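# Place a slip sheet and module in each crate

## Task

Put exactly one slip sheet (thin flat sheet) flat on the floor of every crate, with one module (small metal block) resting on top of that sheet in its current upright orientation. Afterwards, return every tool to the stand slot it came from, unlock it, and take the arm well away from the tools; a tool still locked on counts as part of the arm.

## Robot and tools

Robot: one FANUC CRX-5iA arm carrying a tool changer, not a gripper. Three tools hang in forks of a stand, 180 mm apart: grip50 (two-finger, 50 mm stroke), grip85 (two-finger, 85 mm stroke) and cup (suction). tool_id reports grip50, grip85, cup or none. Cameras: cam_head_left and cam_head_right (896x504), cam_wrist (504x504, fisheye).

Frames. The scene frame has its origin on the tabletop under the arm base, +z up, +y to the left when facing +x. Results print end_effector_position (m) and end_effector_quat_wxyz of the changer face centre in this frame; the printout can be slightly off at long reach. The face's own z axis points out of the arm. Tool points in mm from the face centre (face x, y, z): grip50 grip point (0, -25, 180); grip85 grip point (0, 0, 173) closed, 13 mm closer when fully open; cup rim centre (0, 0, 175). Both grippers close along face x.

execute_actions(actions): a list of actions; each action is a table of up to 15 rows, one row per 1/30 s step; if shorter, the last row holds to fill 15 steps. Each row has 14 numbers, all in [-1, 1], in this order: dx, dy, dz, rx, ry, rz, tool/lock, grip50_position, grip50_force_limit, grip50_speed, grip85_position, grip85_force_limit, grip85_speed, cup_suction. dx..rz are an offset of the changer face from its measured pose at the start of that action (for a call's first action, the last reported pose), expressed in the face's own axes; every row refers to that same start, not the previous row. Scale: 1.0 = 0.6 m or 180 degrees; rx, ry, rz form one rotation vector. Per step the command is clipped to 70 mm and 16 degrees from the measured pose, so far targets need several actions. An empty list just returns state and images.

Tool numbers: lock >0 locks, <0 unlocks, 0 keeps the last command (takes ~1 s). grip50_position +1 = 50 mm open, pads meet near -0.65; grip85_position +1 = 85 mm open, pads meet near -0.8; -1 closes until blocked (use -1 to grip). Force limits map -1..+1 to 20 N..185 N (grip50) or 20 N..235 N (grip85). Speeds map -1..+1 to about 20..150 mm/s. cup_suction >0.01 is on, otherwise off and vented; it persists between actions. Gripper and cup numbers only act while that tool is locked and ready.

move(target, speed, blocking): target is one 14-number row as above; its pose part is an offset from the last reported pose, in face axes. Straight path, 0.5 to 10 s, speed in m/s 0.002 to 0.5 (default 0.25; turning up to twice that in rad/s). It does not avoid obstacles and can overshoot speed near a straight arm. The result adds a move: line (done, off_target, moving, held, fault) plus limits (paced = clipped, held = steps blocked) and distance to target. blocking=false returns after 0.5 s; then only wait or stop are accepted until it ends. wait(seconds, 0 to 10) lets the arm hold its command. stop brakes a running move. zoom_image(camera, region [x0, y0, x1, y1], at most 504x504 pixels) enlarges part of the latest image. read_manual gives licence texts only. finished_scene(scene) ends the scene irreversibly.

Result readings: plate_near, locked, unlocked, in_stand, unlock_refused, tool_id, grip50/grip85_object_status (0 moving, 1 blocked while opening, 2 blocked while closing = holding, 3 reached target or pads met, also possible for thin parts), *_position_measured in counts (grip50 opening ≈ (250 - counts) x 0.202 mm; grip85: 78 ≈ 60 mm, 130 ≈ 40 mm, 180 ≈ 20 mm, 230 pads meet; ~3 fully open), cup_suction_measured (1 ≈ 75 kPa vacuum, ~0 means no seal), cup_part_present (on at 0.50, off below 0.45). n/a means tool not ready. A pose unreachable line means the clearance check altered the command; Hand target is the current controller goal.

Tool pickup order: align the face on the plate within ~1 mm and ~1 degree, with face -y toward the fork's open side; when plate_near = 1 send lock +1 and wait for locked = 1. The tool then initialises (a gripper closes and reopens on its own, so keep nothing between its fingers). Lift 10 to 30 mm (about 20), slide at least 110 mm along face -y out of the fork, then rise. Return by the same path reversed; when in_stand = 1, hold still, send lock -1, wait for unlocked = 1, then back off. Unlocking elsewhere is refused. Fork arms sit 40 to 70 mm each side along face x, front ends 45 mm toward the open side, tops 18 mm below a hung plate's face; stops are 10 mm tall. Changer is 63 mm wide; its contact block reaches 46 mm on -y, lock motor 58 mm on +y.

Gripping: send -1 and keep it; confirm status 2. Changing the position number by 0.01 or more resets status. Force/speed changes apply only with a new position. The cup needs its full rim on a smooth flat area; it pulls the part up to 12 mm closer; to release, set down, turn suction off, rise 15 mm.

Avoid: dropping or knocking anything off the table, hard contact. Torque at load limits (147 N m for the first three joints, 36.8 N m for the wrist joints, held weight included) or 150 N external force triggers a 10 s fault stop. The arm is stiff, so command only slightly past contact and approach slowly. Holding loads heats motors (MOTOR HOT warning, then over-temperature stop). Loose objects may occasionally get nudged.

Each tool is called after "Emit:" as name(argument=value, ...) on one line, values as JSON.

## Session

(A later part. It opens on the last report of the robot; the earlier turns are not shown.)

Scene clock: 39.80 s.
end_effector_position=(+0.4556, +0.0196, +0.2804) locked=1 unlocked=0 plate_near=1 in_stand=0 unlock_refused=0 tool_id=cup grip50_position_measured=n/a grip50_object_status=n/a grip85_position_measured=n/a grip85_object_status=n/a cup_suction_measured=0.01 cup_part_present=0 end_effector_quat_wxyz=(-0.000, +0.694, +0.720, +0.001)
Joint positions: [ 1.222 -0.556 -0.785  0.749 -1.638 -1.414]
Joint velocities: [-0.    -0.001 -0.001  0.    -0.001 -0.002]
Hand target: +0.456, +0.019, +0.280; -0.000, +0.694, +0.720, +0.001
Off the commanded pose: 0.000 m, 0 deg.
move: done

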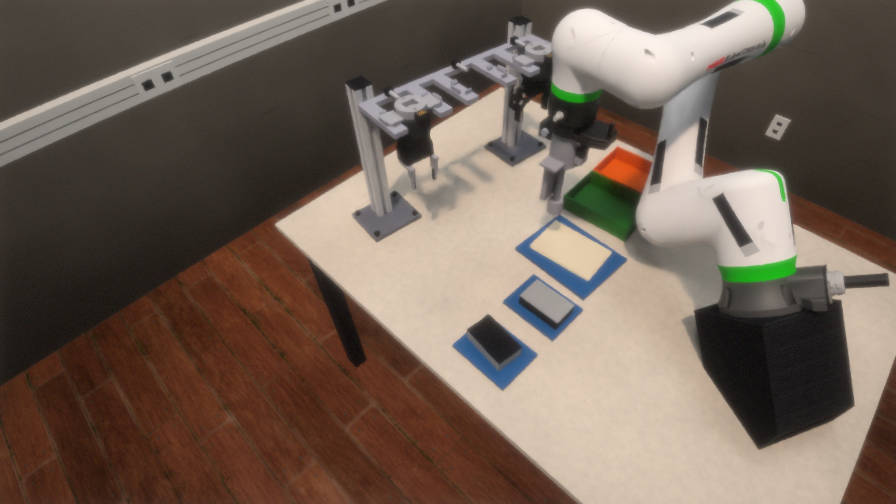

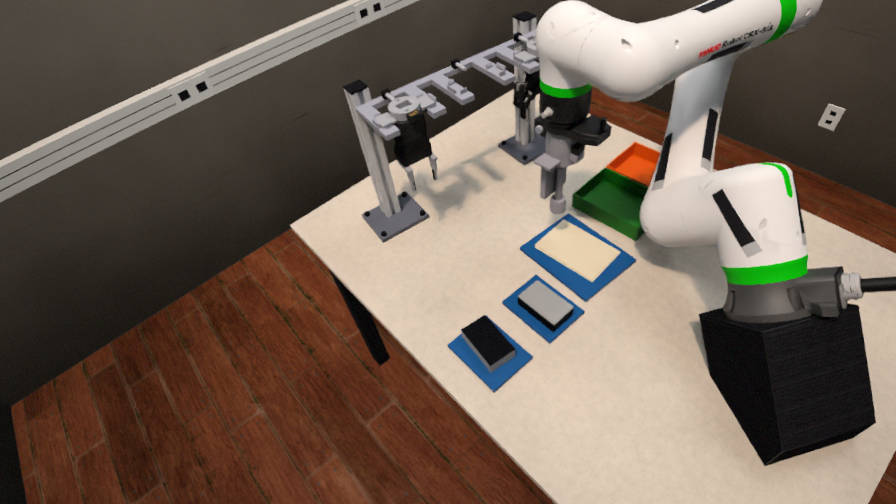

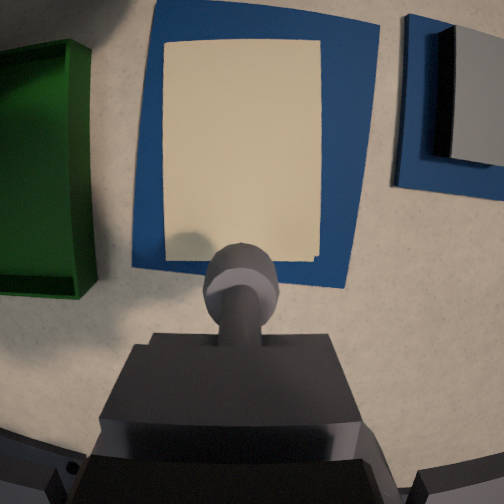

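Emit:
move(target=[0.004,-0.121,0.13,0,0,0,0,1,0,0,1,0,0,1], speed=0.15)

Emit:
move(target=[0,0,0.027,0,0,0,0,1,0,0,1,0,0,1], speed=0.025)

Emit:
wait(seconds=0.5)

Scene clock: 45.07 s.
end_effector_position=(+0.3831, +0.0197, +0.2025) locked=1 unlocked=0 plate_near=1 in_stand=0 unlock_refused=0 tool_id=cup grip50_position_measured=n/a grip50_object_status=n/a grip85_position_measured=n/a grip85_object_status=n/a cup_suction_measured=0.01 cup_part_present=0 end_effector_quat_wxyz=(-0.000, +0.694, +0.720, +0.001)
Joint positions: [ 1.224 -0.64  -1.053  0.749 -1.504 -1.541]
Joint velocities: [ 0.     0.001 -0.001 -0.    -0.001  0.001]
Hand target: +0.383, +0.020, +0.202; -0.000, +0.694, +0.720, +0.001
Off the commanded pose: 0.000 m, 0 deg.
move: done

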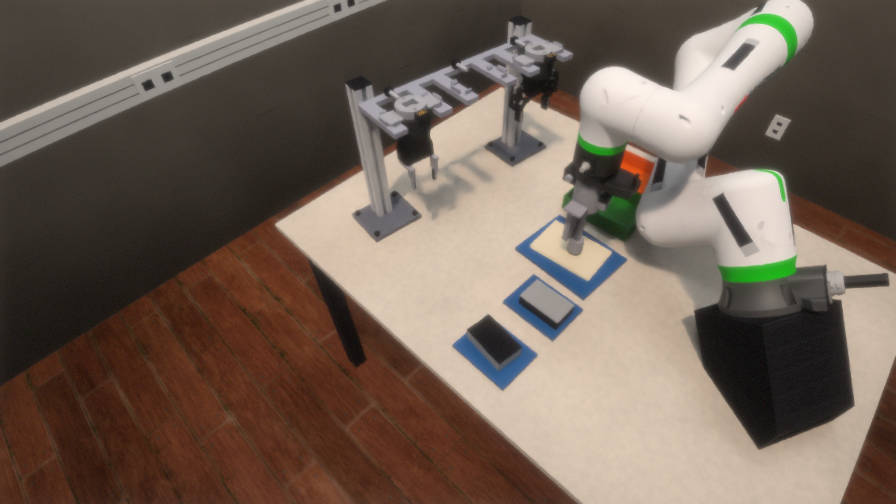

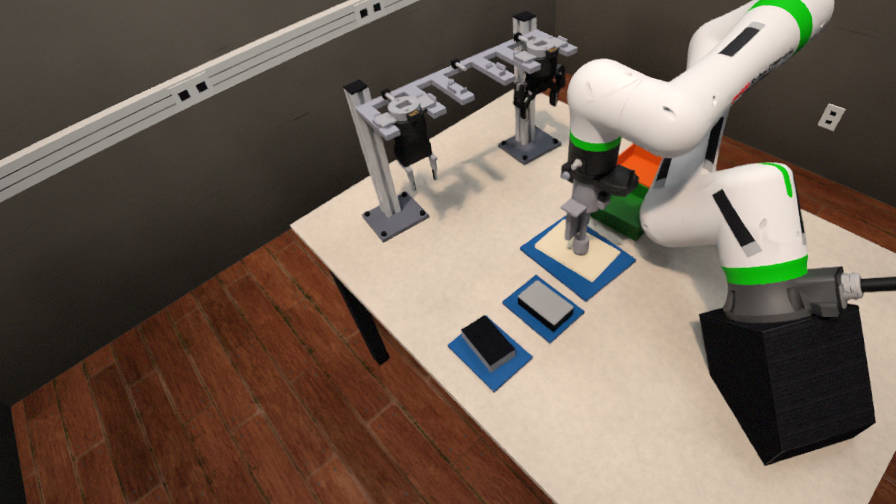

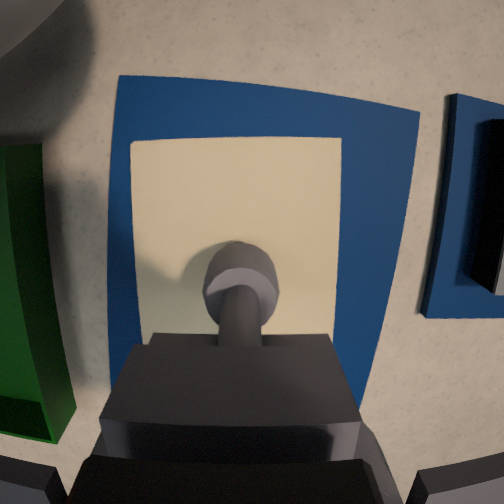

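Scene clock: 45.97 s.
end_effector_position=(+0.3831, +0.0198, +0.1863) locked=1 unlocked=0 plate_near=1 in_stand=0 unlock_refused=0 tool_id=cup grip50_position_measured=n/a grip50_object_status=n/a grip85_position_measured=n/a grip85_object_status=n/a cup_suction_measured=0.93 cup_part_present=1 end_effector_quat_wxyz=(-0.000, +0.694, +0.720, +0.002)
Joint positions: [ 1.15  -0.619 -1.077  0.778 -1.426 -1.523]
Joint velocities: [ 0.001  0.001  0.     0.001 -0.    -0.   ]
Hand target: +0.383, +0.020, +0.186; -0.000, +0.694, +0.720, +0.002
Off the commanded pose: 0.000 m, 0 deg.
move: done

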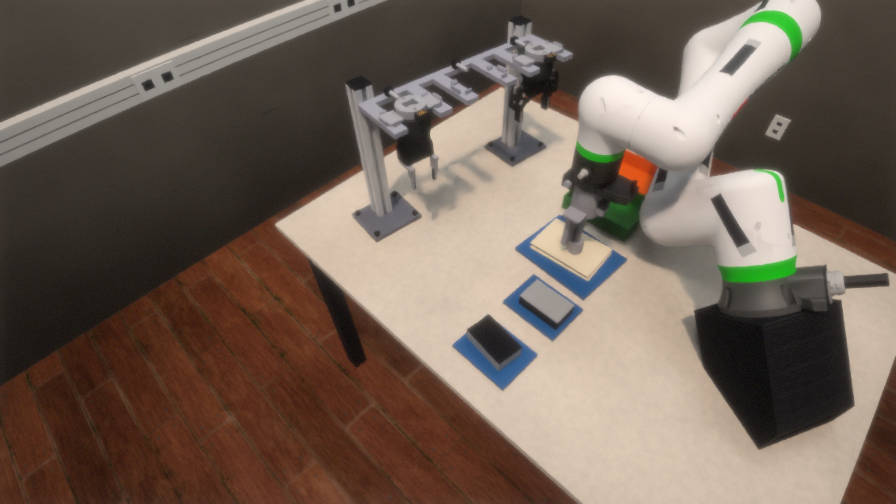

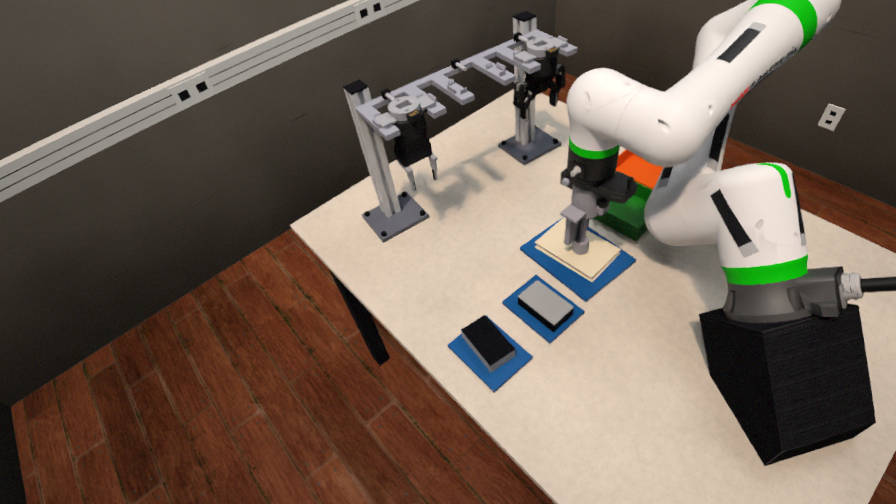

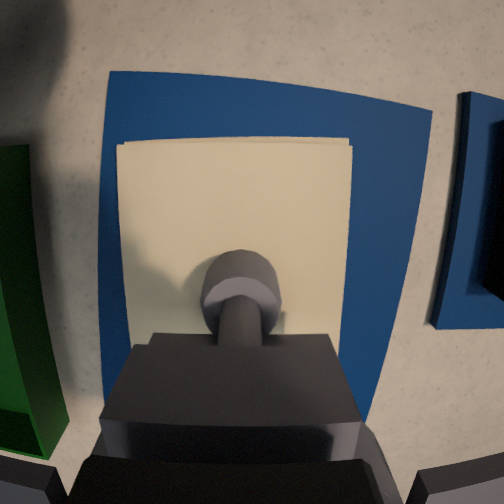

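Scene clock: 46.47 s.
end_effector_position=(+0.3831, +0.0198, +0.1863) locked=1 unlocked=0 plate_near=1 in_stand=0 unlock_refused=0 tool_id=cup grip50_position_measured=n/a grip50_object_status=n/a grip85_position_measured=n/a grip85_object_status=n/a cup_suction_measured=0.95 cup_part_present=1 end_effector_quat_wxyz=(-0.000, +0.694, +0.720, +0.002)
Joint positions: [ 1.15  -0.619 -1.077  0.778 -1.426 -1.523]
Joint velocities: [ 0.001 -0.     0.    -0.     0.    -0.   ]
Hand target: +0.383, +0.020, +0.186; -0.000, +0.694, +0.720, +0.002
Off the commanded pose: 0.000 m, 0 deg.
wait: 0.50 s; at rest by 0.17 s

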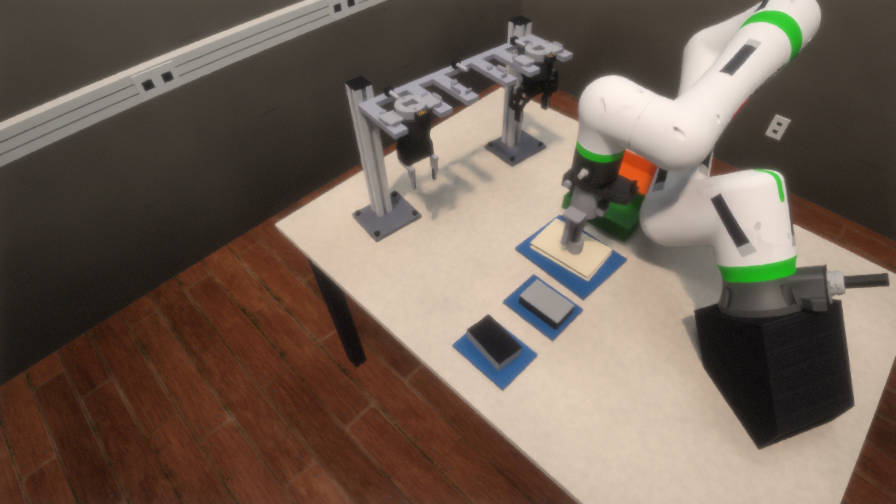

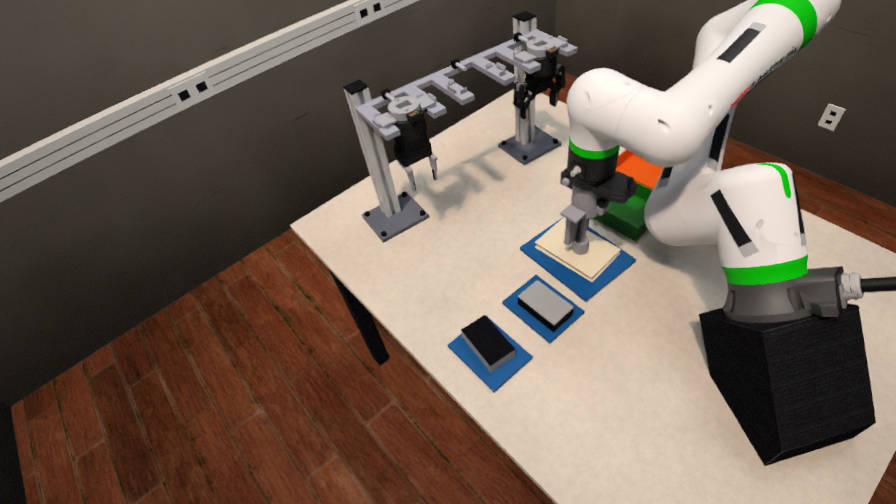

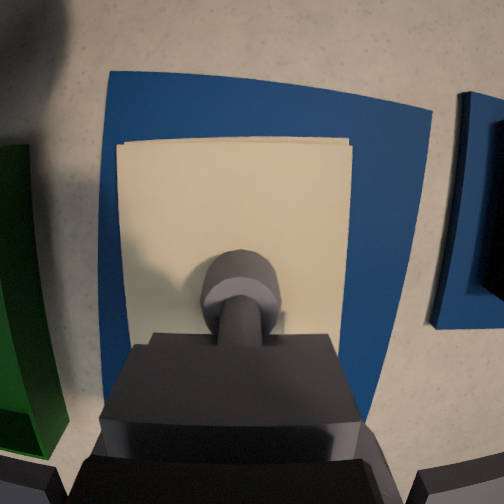

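Emit:
move(target=[0,0.06,-0.07,0,0,0,0,1,0,0,1,0,0,1], speed=0.1)

Emit:
move(target=[-0.305,-0.03,0,0,0,0,0,1,0,0,1,0,0,1], speed=0.1)

Scene clock: 53.27 s.
end_effector_position=(+0.4190, +0.0209, +0.2283) locked=1 unlocked=0 plate_near=1 in_stand=0 unlock_refused=0 tool_id=cup grip50_position_measured=n/a grip50_object_status=n/a grip85_position_measured=n/a grip85_object_status=n/a cup_suction_measured=0.95 cup_part_present=1 end_effector_quat_wxyz=(-0.000, +0.694, +0.720, +0.001)
Joint positions: [ 1.175 -0.591 -0.942  0.762 -1.519 -1.464]
Joint velocities: [ 0.002 -0.    -0.     0.    -0.    -0.   ]
Hand target: +0.419, +0.021, +0.228; -0.000, +0.694, +0.720, +0.001
Off the commanded pose: 0.000 m, 0 deg.
move: done

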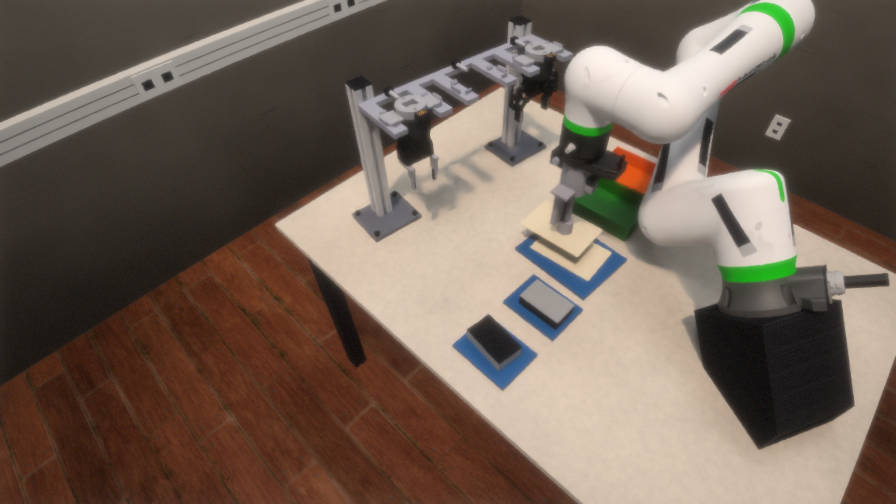

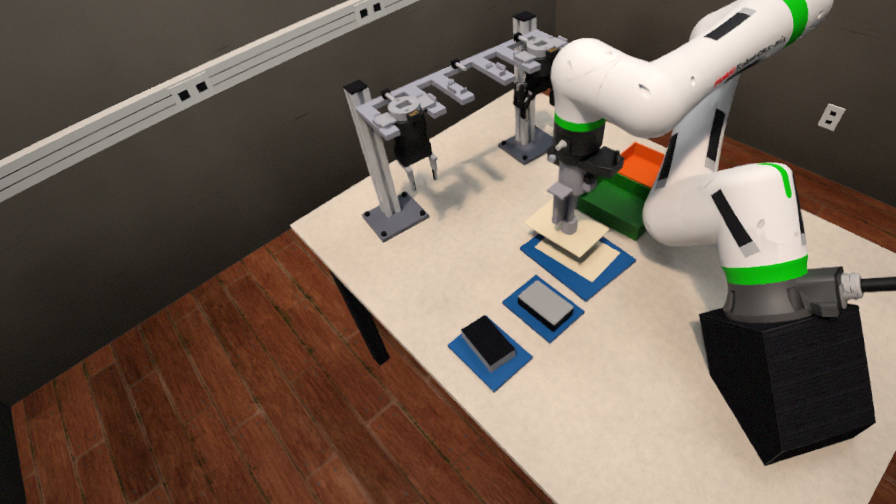

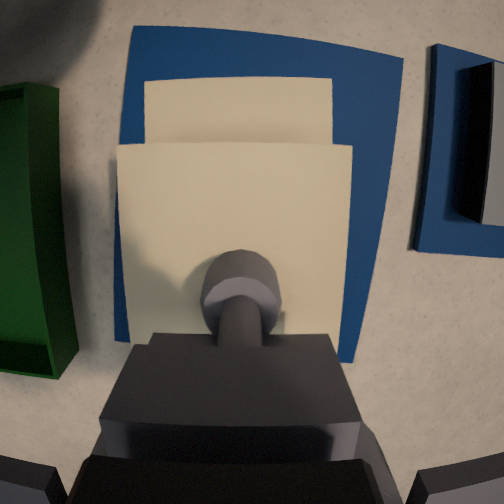

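Scene clock: 55.47 s.
end_effector_position=(+0.4077, -0.1631, +0.2276) locked=1 unlocked=0 plate_near=1 in_stand=0 unlock_refused=0 tool_id=cup grip50_position_measured=n/a grip50_object_status=n/a grip85_position_measured=n/a grip85_object_status=n/a cup_suction_measured=0.95 cup_part_present=1 end_effector_quat_wxyz=(-0.000, +0.694, +0.720, +0.001)
Joint positions: [ 0.907 -1.072 -0.966  0.804 -1.656 -0.955]
Joint velocities: [-0.011  0.004  0.002 -0.002  0.01   0.006]
Hand target: +0.408, -0.163, +0.228; -0.000, +0.694, +0.720, +0.001
Off the commanded pose: 0.001 m, 0 deg.
move: done

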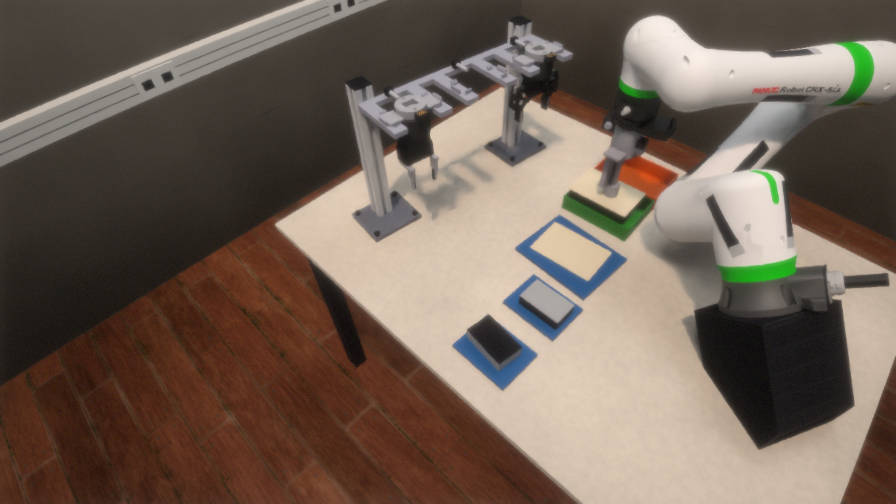

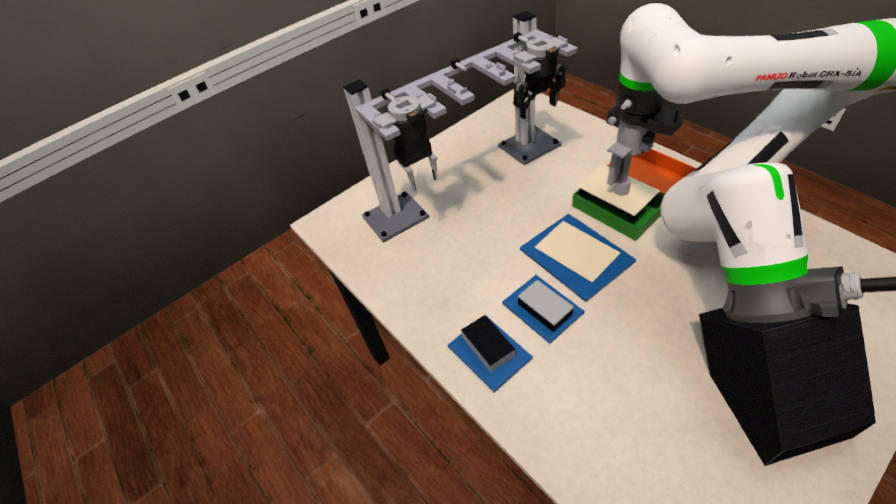

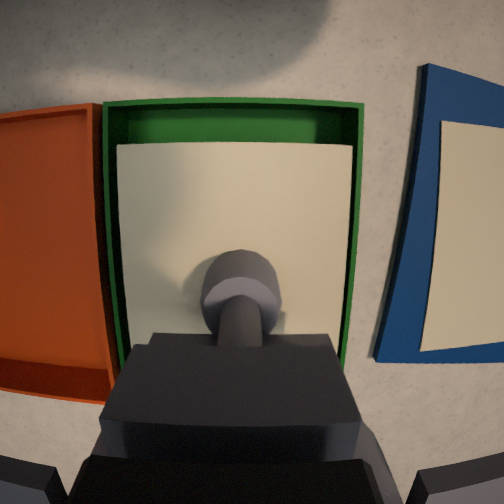

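Emit:
move(target=[-0.001,-0.012,0.04,0,0,0,0,1,0,0,1,0,0,1], speed=0.05)

Emit:
move(target=[0,0,0.048,0,0,0,0,1,0,0,1,0,0,1], speed=0.04)

Emit:
execute_actions(actions=[[[0,0,0,0,0,0,0,1,0,0,1,0,0,0]],[[0,0,0,0,0,0,0,1,0,0,1,0,0,0]]])

Emit:
move(target=[0,0.01,-0.08,0,0,0,0,1,0,0,1,0,0,0], speed=0.06)

Scene clock: 60.10 s.
end_effector_position=(+0.4006, -0.1638, +0.2037) locked=1 unlocked=0 plate_near=1 in_stand=0 unlock_refused=0 tool_id=cup grip50_position_measured=n/a grip50_object_status=n/a grip85_position_measured=n/a grip85_object_status=n/a cup_suction_measured=0.95 cup_part_present=1 end_effector_quat_wxyz=(-0.000, +0.694, +0.720, +0.001)
Joint positions: [ 0.721 -1.046 -1.009  0.79  -1.475 -0.873]
Joint velocities: [-0.003  0.001  0.003 -0.001  0.004  0.002]
Hand target: +0.401, -0.164, +0.204; -0.000, +0.694, +0.720, +0.001
Off the commanded pose: 0.000 m, 0 deg.
move: done

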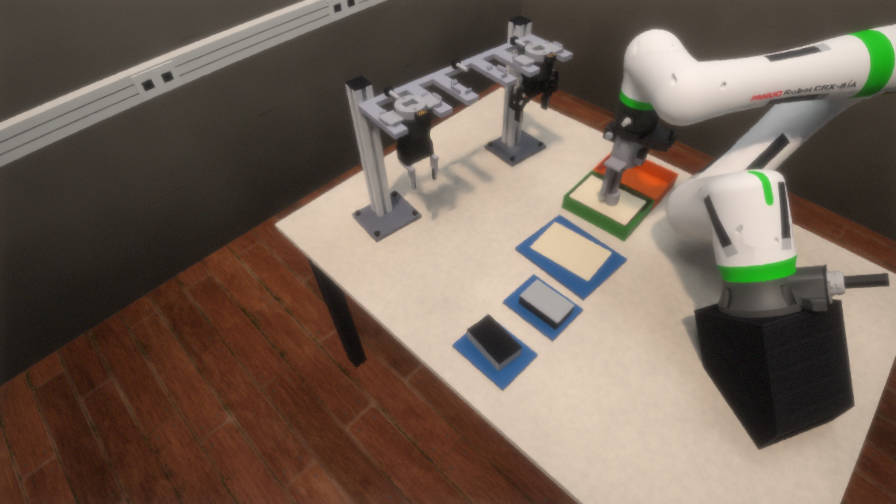

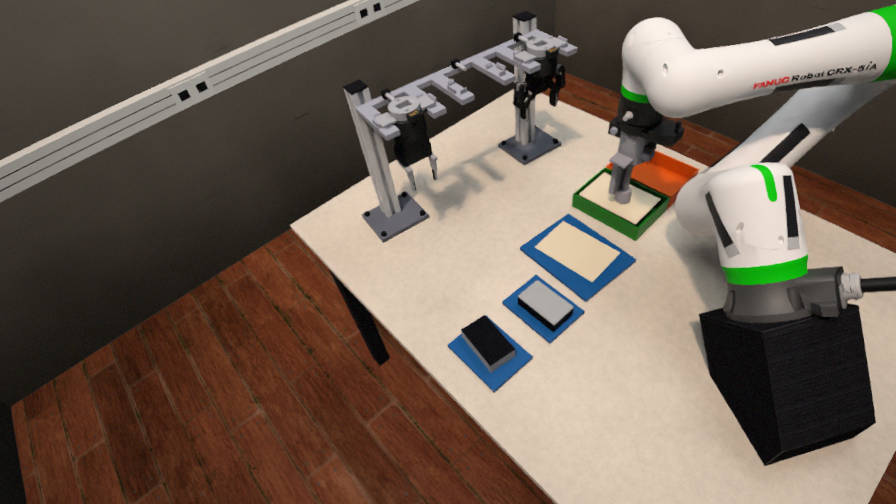

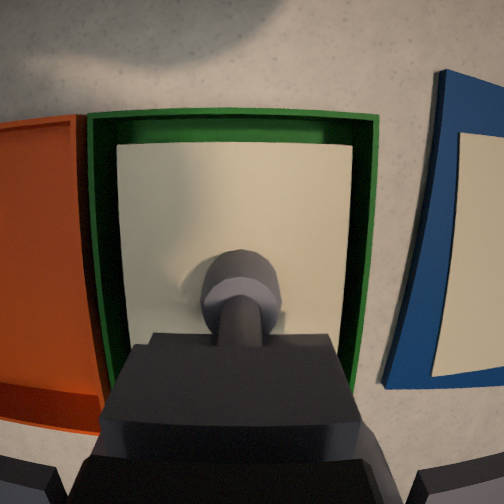

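Scene clock: 61.13 s.
end_effector_position=(+0.4006, -0.1636, +0.1750) locked=1 unlocked=0 plate_near=1 in_stand=0 unlock_refused=0 tool_id=cup grip50_position_measured=n/a grip50_object_status=n/a grip85_position_measured=n/a grip85_object_status=n/a cup_suction_measured=0.95 cup_part_present=1 end_effector_quat_wxyz=(+0.000, +0.694, +0.720, +0.001)
Joint positions: [ 0.502 -0.968 -1.037  0.777 -1.245 -0.791]
Joint velocities: [ 0.     0.     0.001 -0.     0.001  0.   ]
Hand target: +0.401, -0.164, +0.175; +0.000, +0.694, +0.720, +0.001
Off the commanded pose: 0.000 m, 0 deg.
move: done

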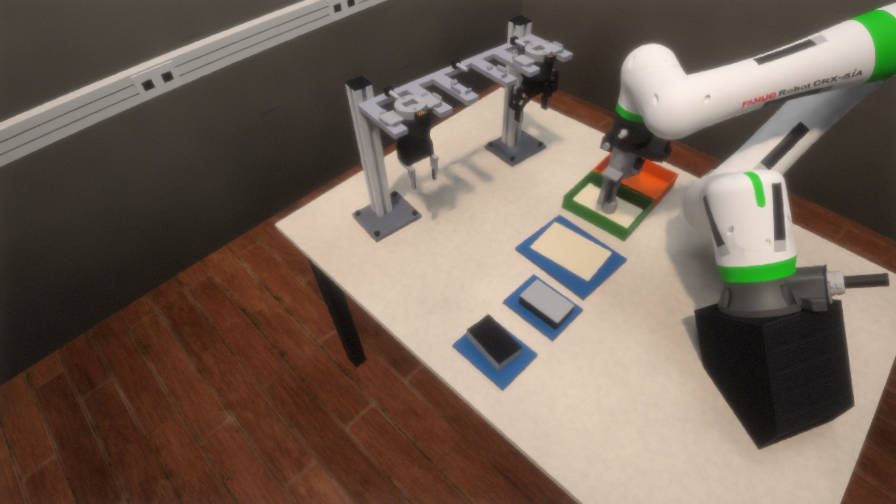

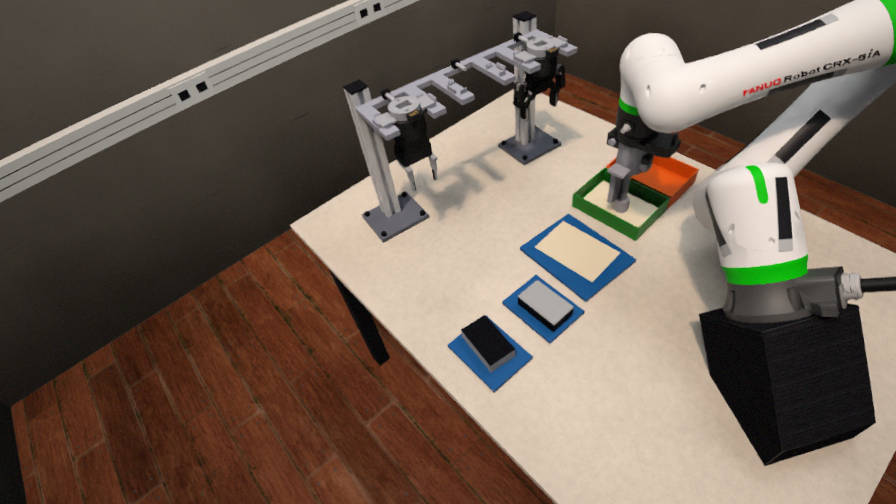

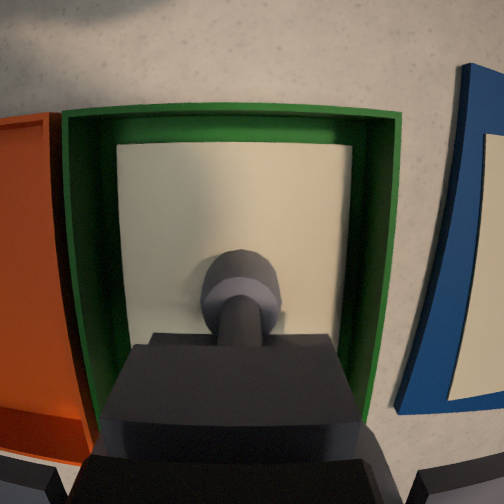

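Scene clock: 62.13 s.
end_effector_position=(+0.4006, -0.1636, +0.1750) locked=1 unlocked=0 plate_near=1 in_stand=0 unlock_refused=0 tool_id=cup grip50_position_measured=n/a grip50_object_status=n/a grip85_position_measured=n/a grip85_object_status=n/a cup_suction_measured=0.01 cup_part_present=0 end_effector_quat_wxyz=(+0.000, +0.694, +0.720, +0.001)
Joint positions: [ 0.502 -0.968 -1.037  0.777 -1.245 -0.791]
Joint velocities: [-0.003 -0.     0.     0.    -0.002 -0.001]
Hand target: +0.401, -0.164, +0.175; +0.000, +0.694, +0.720, +0.001
Off the commanded pose: 0.000 m, 0 deg.

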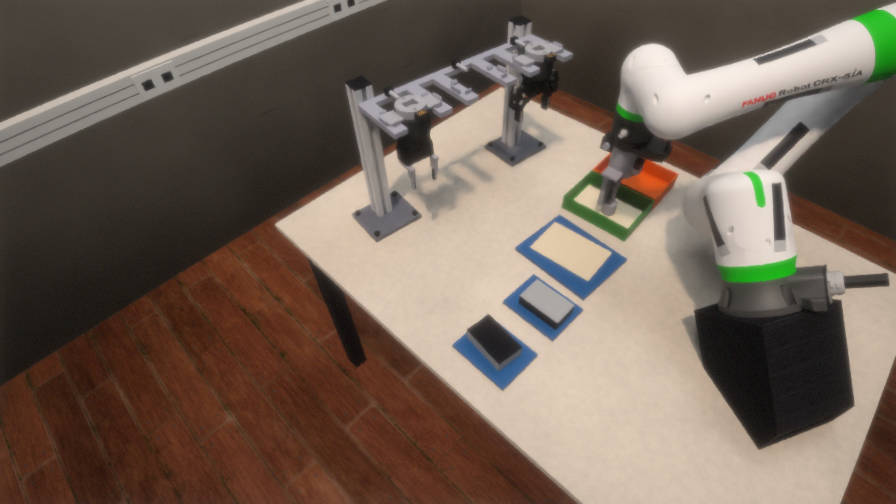

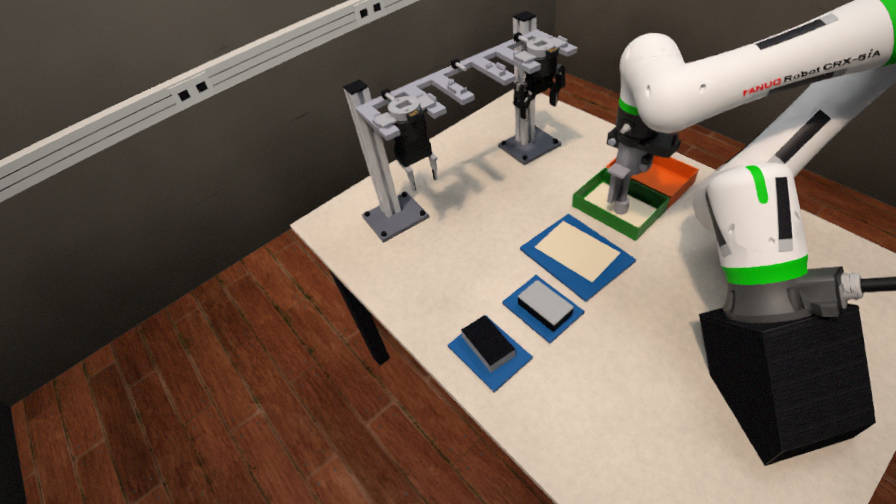

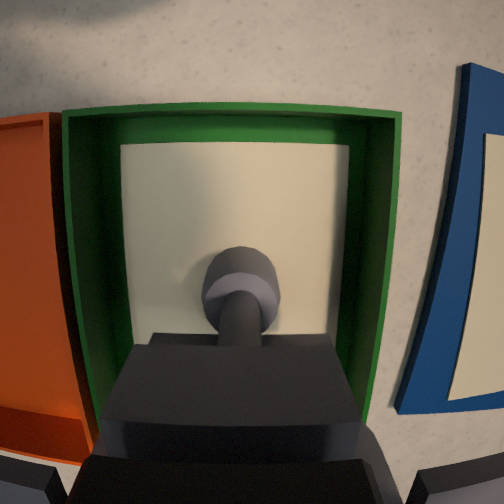

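Scene clock: 63.33 s.
end_effector_position=(+0.4065, -0.1637, +0.2227) locked=1 unlocked=0 plate_near=1 in_stand=0 unlock_refused=0 tool_id=cup grip50_position_measured=n/a grip50_object_status=n/a grip85_position_measured=n/a grip85_object_status=n/a cup_suction_measured=0.01 cup_part_present=0 end_effector_quat_wxyz=(-0.000, +0.694, +0.720, +0.001)
Joint positions: [ 0.863 -1.067 -0.974  0.801 -1.615 -0.933]
Joint velocities: [ 0.008 -0.002 -0.002  0.001 -0.005 -0.005]
Hand target: +0.406, -0.164, +0.223; -0.000, +0.694, +0.720, +0.001
Off the commanded pose: 0.000 m, 0 deg.
move: done

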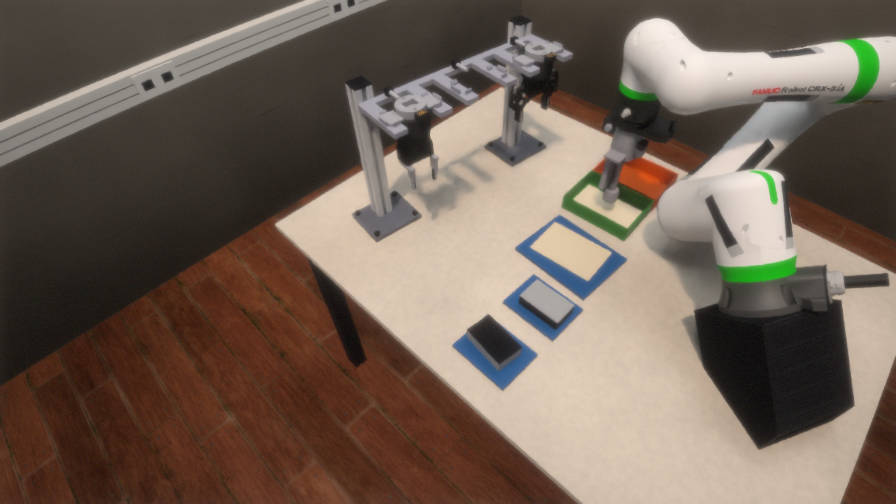

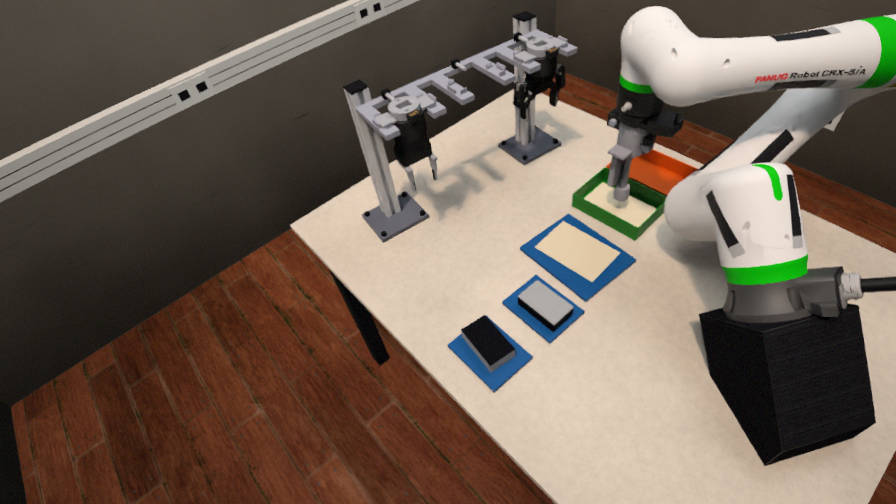

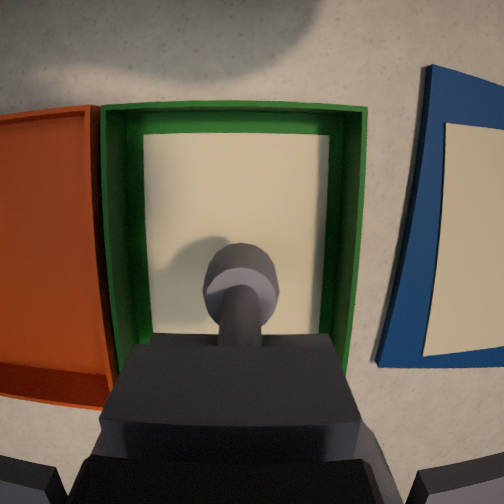

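Emit:
move(target=[0.308,0.025,-0.012,0,0,0,0,1,0,0,1,0,0,0], speed=0.12)

Emit:
move(target=[0,-0.055,0.05,0,0,0,0,1,0,0,1,0,0,1], speed=0.1)

Emit:
move(target=[0,0,0.026,0,0,0,0,1,0,0,1,0,0,1], speed=0.025)

Scene clock: 71.30 s.
end_effector_position=(+0.4146, +0.0219, +0.2306) locked=1 unlocked=0 plate_near=1 in_stand=0 unlock_refused=0 tool_id=cup grip50_position_measured=n/a grip50_object_status=n/a grip85_position_measured=n/a grip85_object_status=n/a cup_suction_measured=0.01 cup_part_present=0 end_effector_quat_wxyz=(-0.000, +0.694, +0.720, +0.001)
Joint positions: [ 1.202 -0.597 -0.946  0.754 -1.538 -1.482]
Joint velocities: [ 0.     0.     0.001  0.001  0.    -0.   ]
Hand target: +0.415, +0.022, +0.231; -0.000, +0.694, +0.720, +0.001
Off the commanded pose: 0.001 m, 0 deg.
move: done

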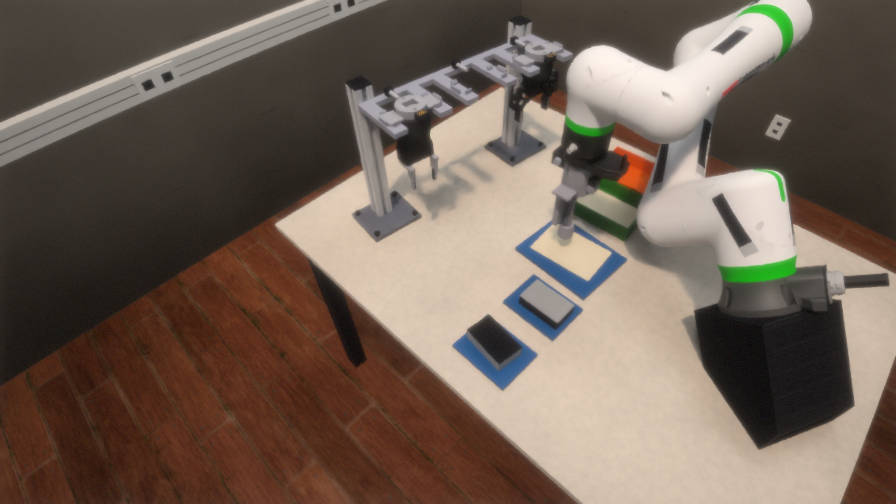

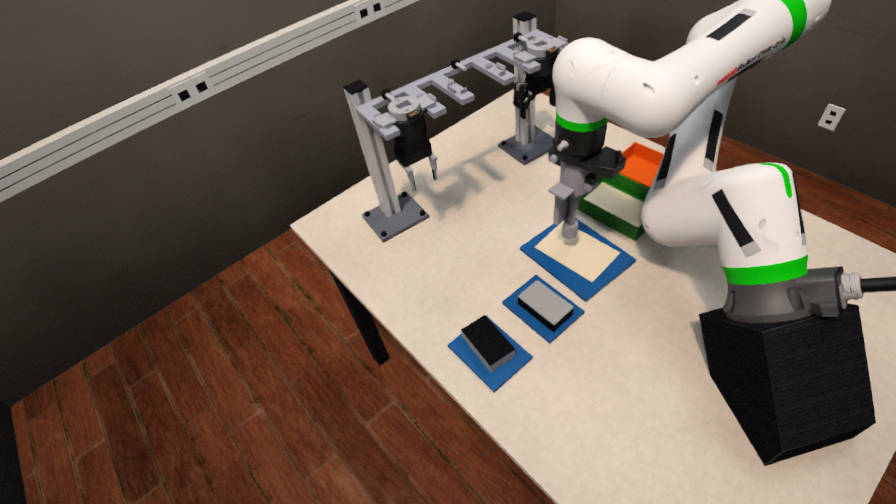

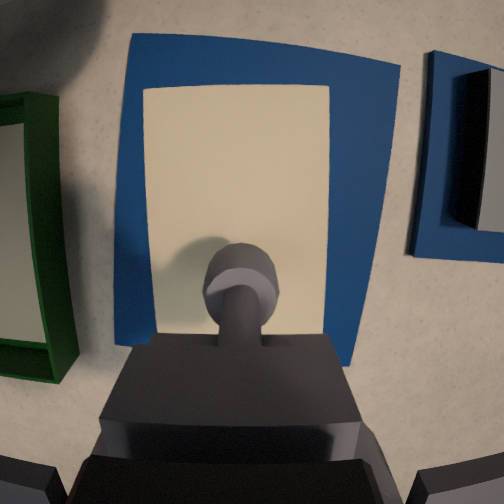

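Scene clock: 72.07 s.
end_effector_position=(+0.3817, +0.0209, +0.2006) locked=1 unlocked=0 plate_near=1 in_stand=0 unlock_refused=0 tool_id=cup grip50_position_measured=n/a grip50_object_status=n/a grip85_position_measured=n/a grip85_object_status=n/a cup_suction_measured=0.01 cup_part_present=0 end_effector_quat_wxyz=(-0.000, +0.694, +0.720, +0.001)
Joint positions: [ 1.223 -0.636 -1.058  0.749 -1.497 -1.546]
Joint velocities: [-0.002 -0.    -0.001  0.     0.001  0.001]
Hand target: +0.382, +0.021, +0.201; -0.000, +0.694, +0.720, +0.001
Off the commanded pose: 0.000 m, 0 deg.
move: done

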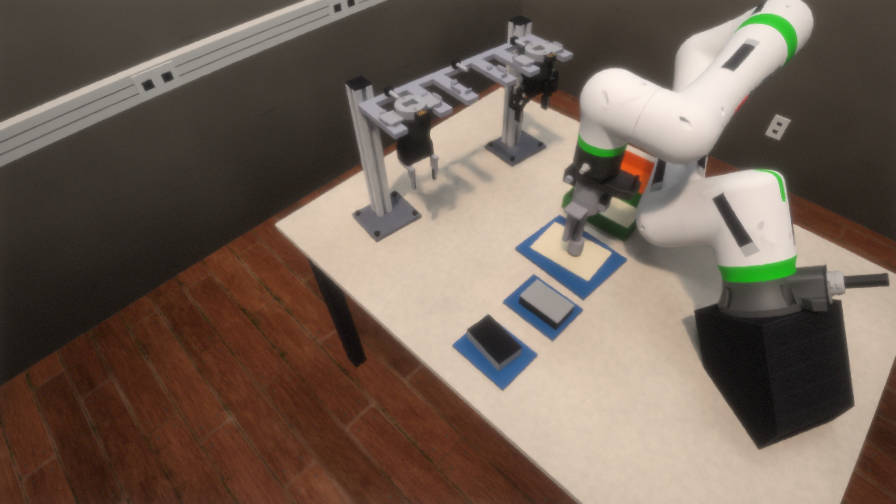

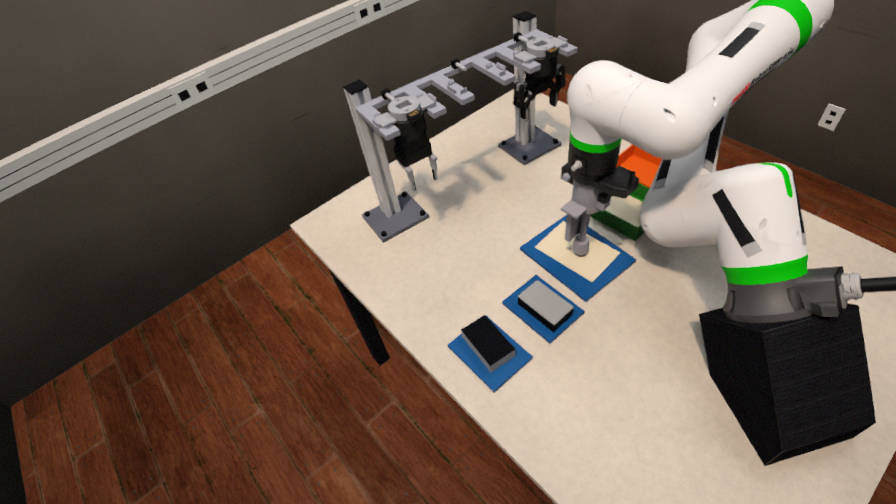

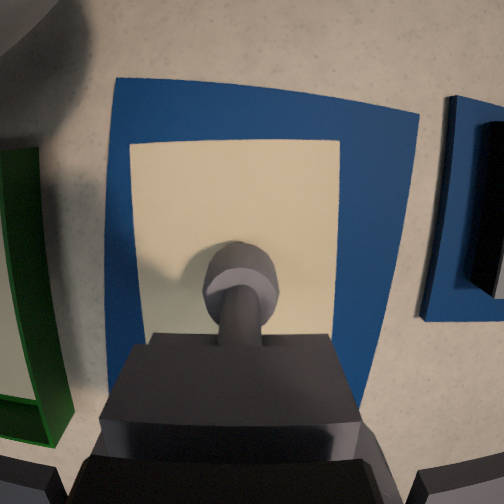

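Scene clock: 72.97 s.
end_effector_position=(+0.3817, +0.0210, +0.1851) locked=1 unlocked=0 plate_near=1 in_stand=0 unlock_refused=0 tool_id=cup grip50_position_measured=n/a grip50_object_status=n/a grip85_position_measured=n/a grip85_object_status=n/a cup_suction_measured=0.93 cup_part_present=1 end_effector_quat_wxyz=(-0.000, +0.694, +0.720, +0.001)
Joint positions: [ 1.152 -0.616 -1.08   0.778 -1.422 -1.529]
Joint velocities: [ 0.002  0.     0.001 -0.     0.001  0.   ]
Hand target: +0.382, +0.021, +0.185; -0.000, +0.694, +0.720, +0.001
Off the commanded pose: 0.000 m, 0 deg.
move: done

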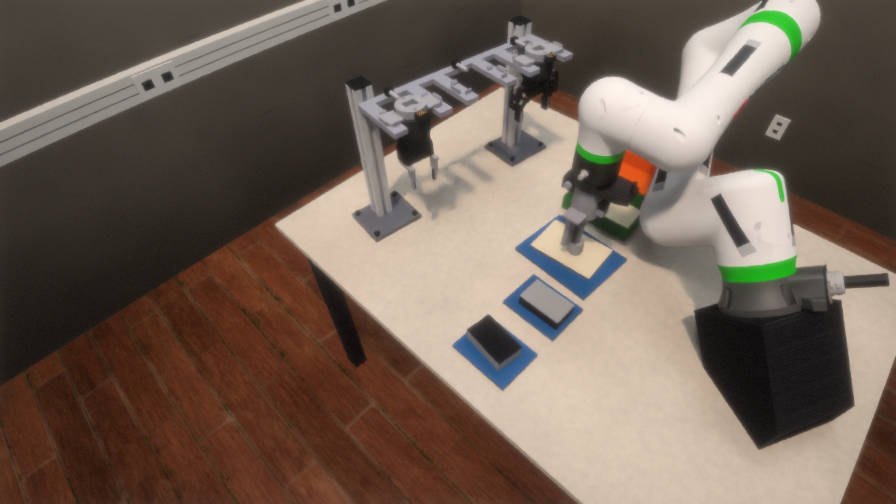

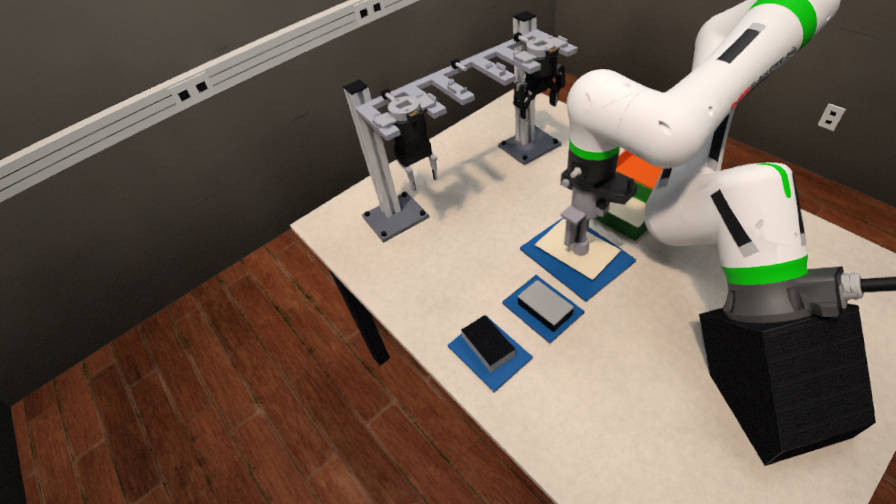

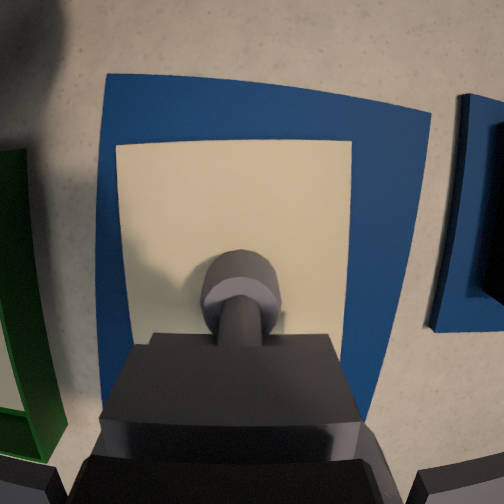

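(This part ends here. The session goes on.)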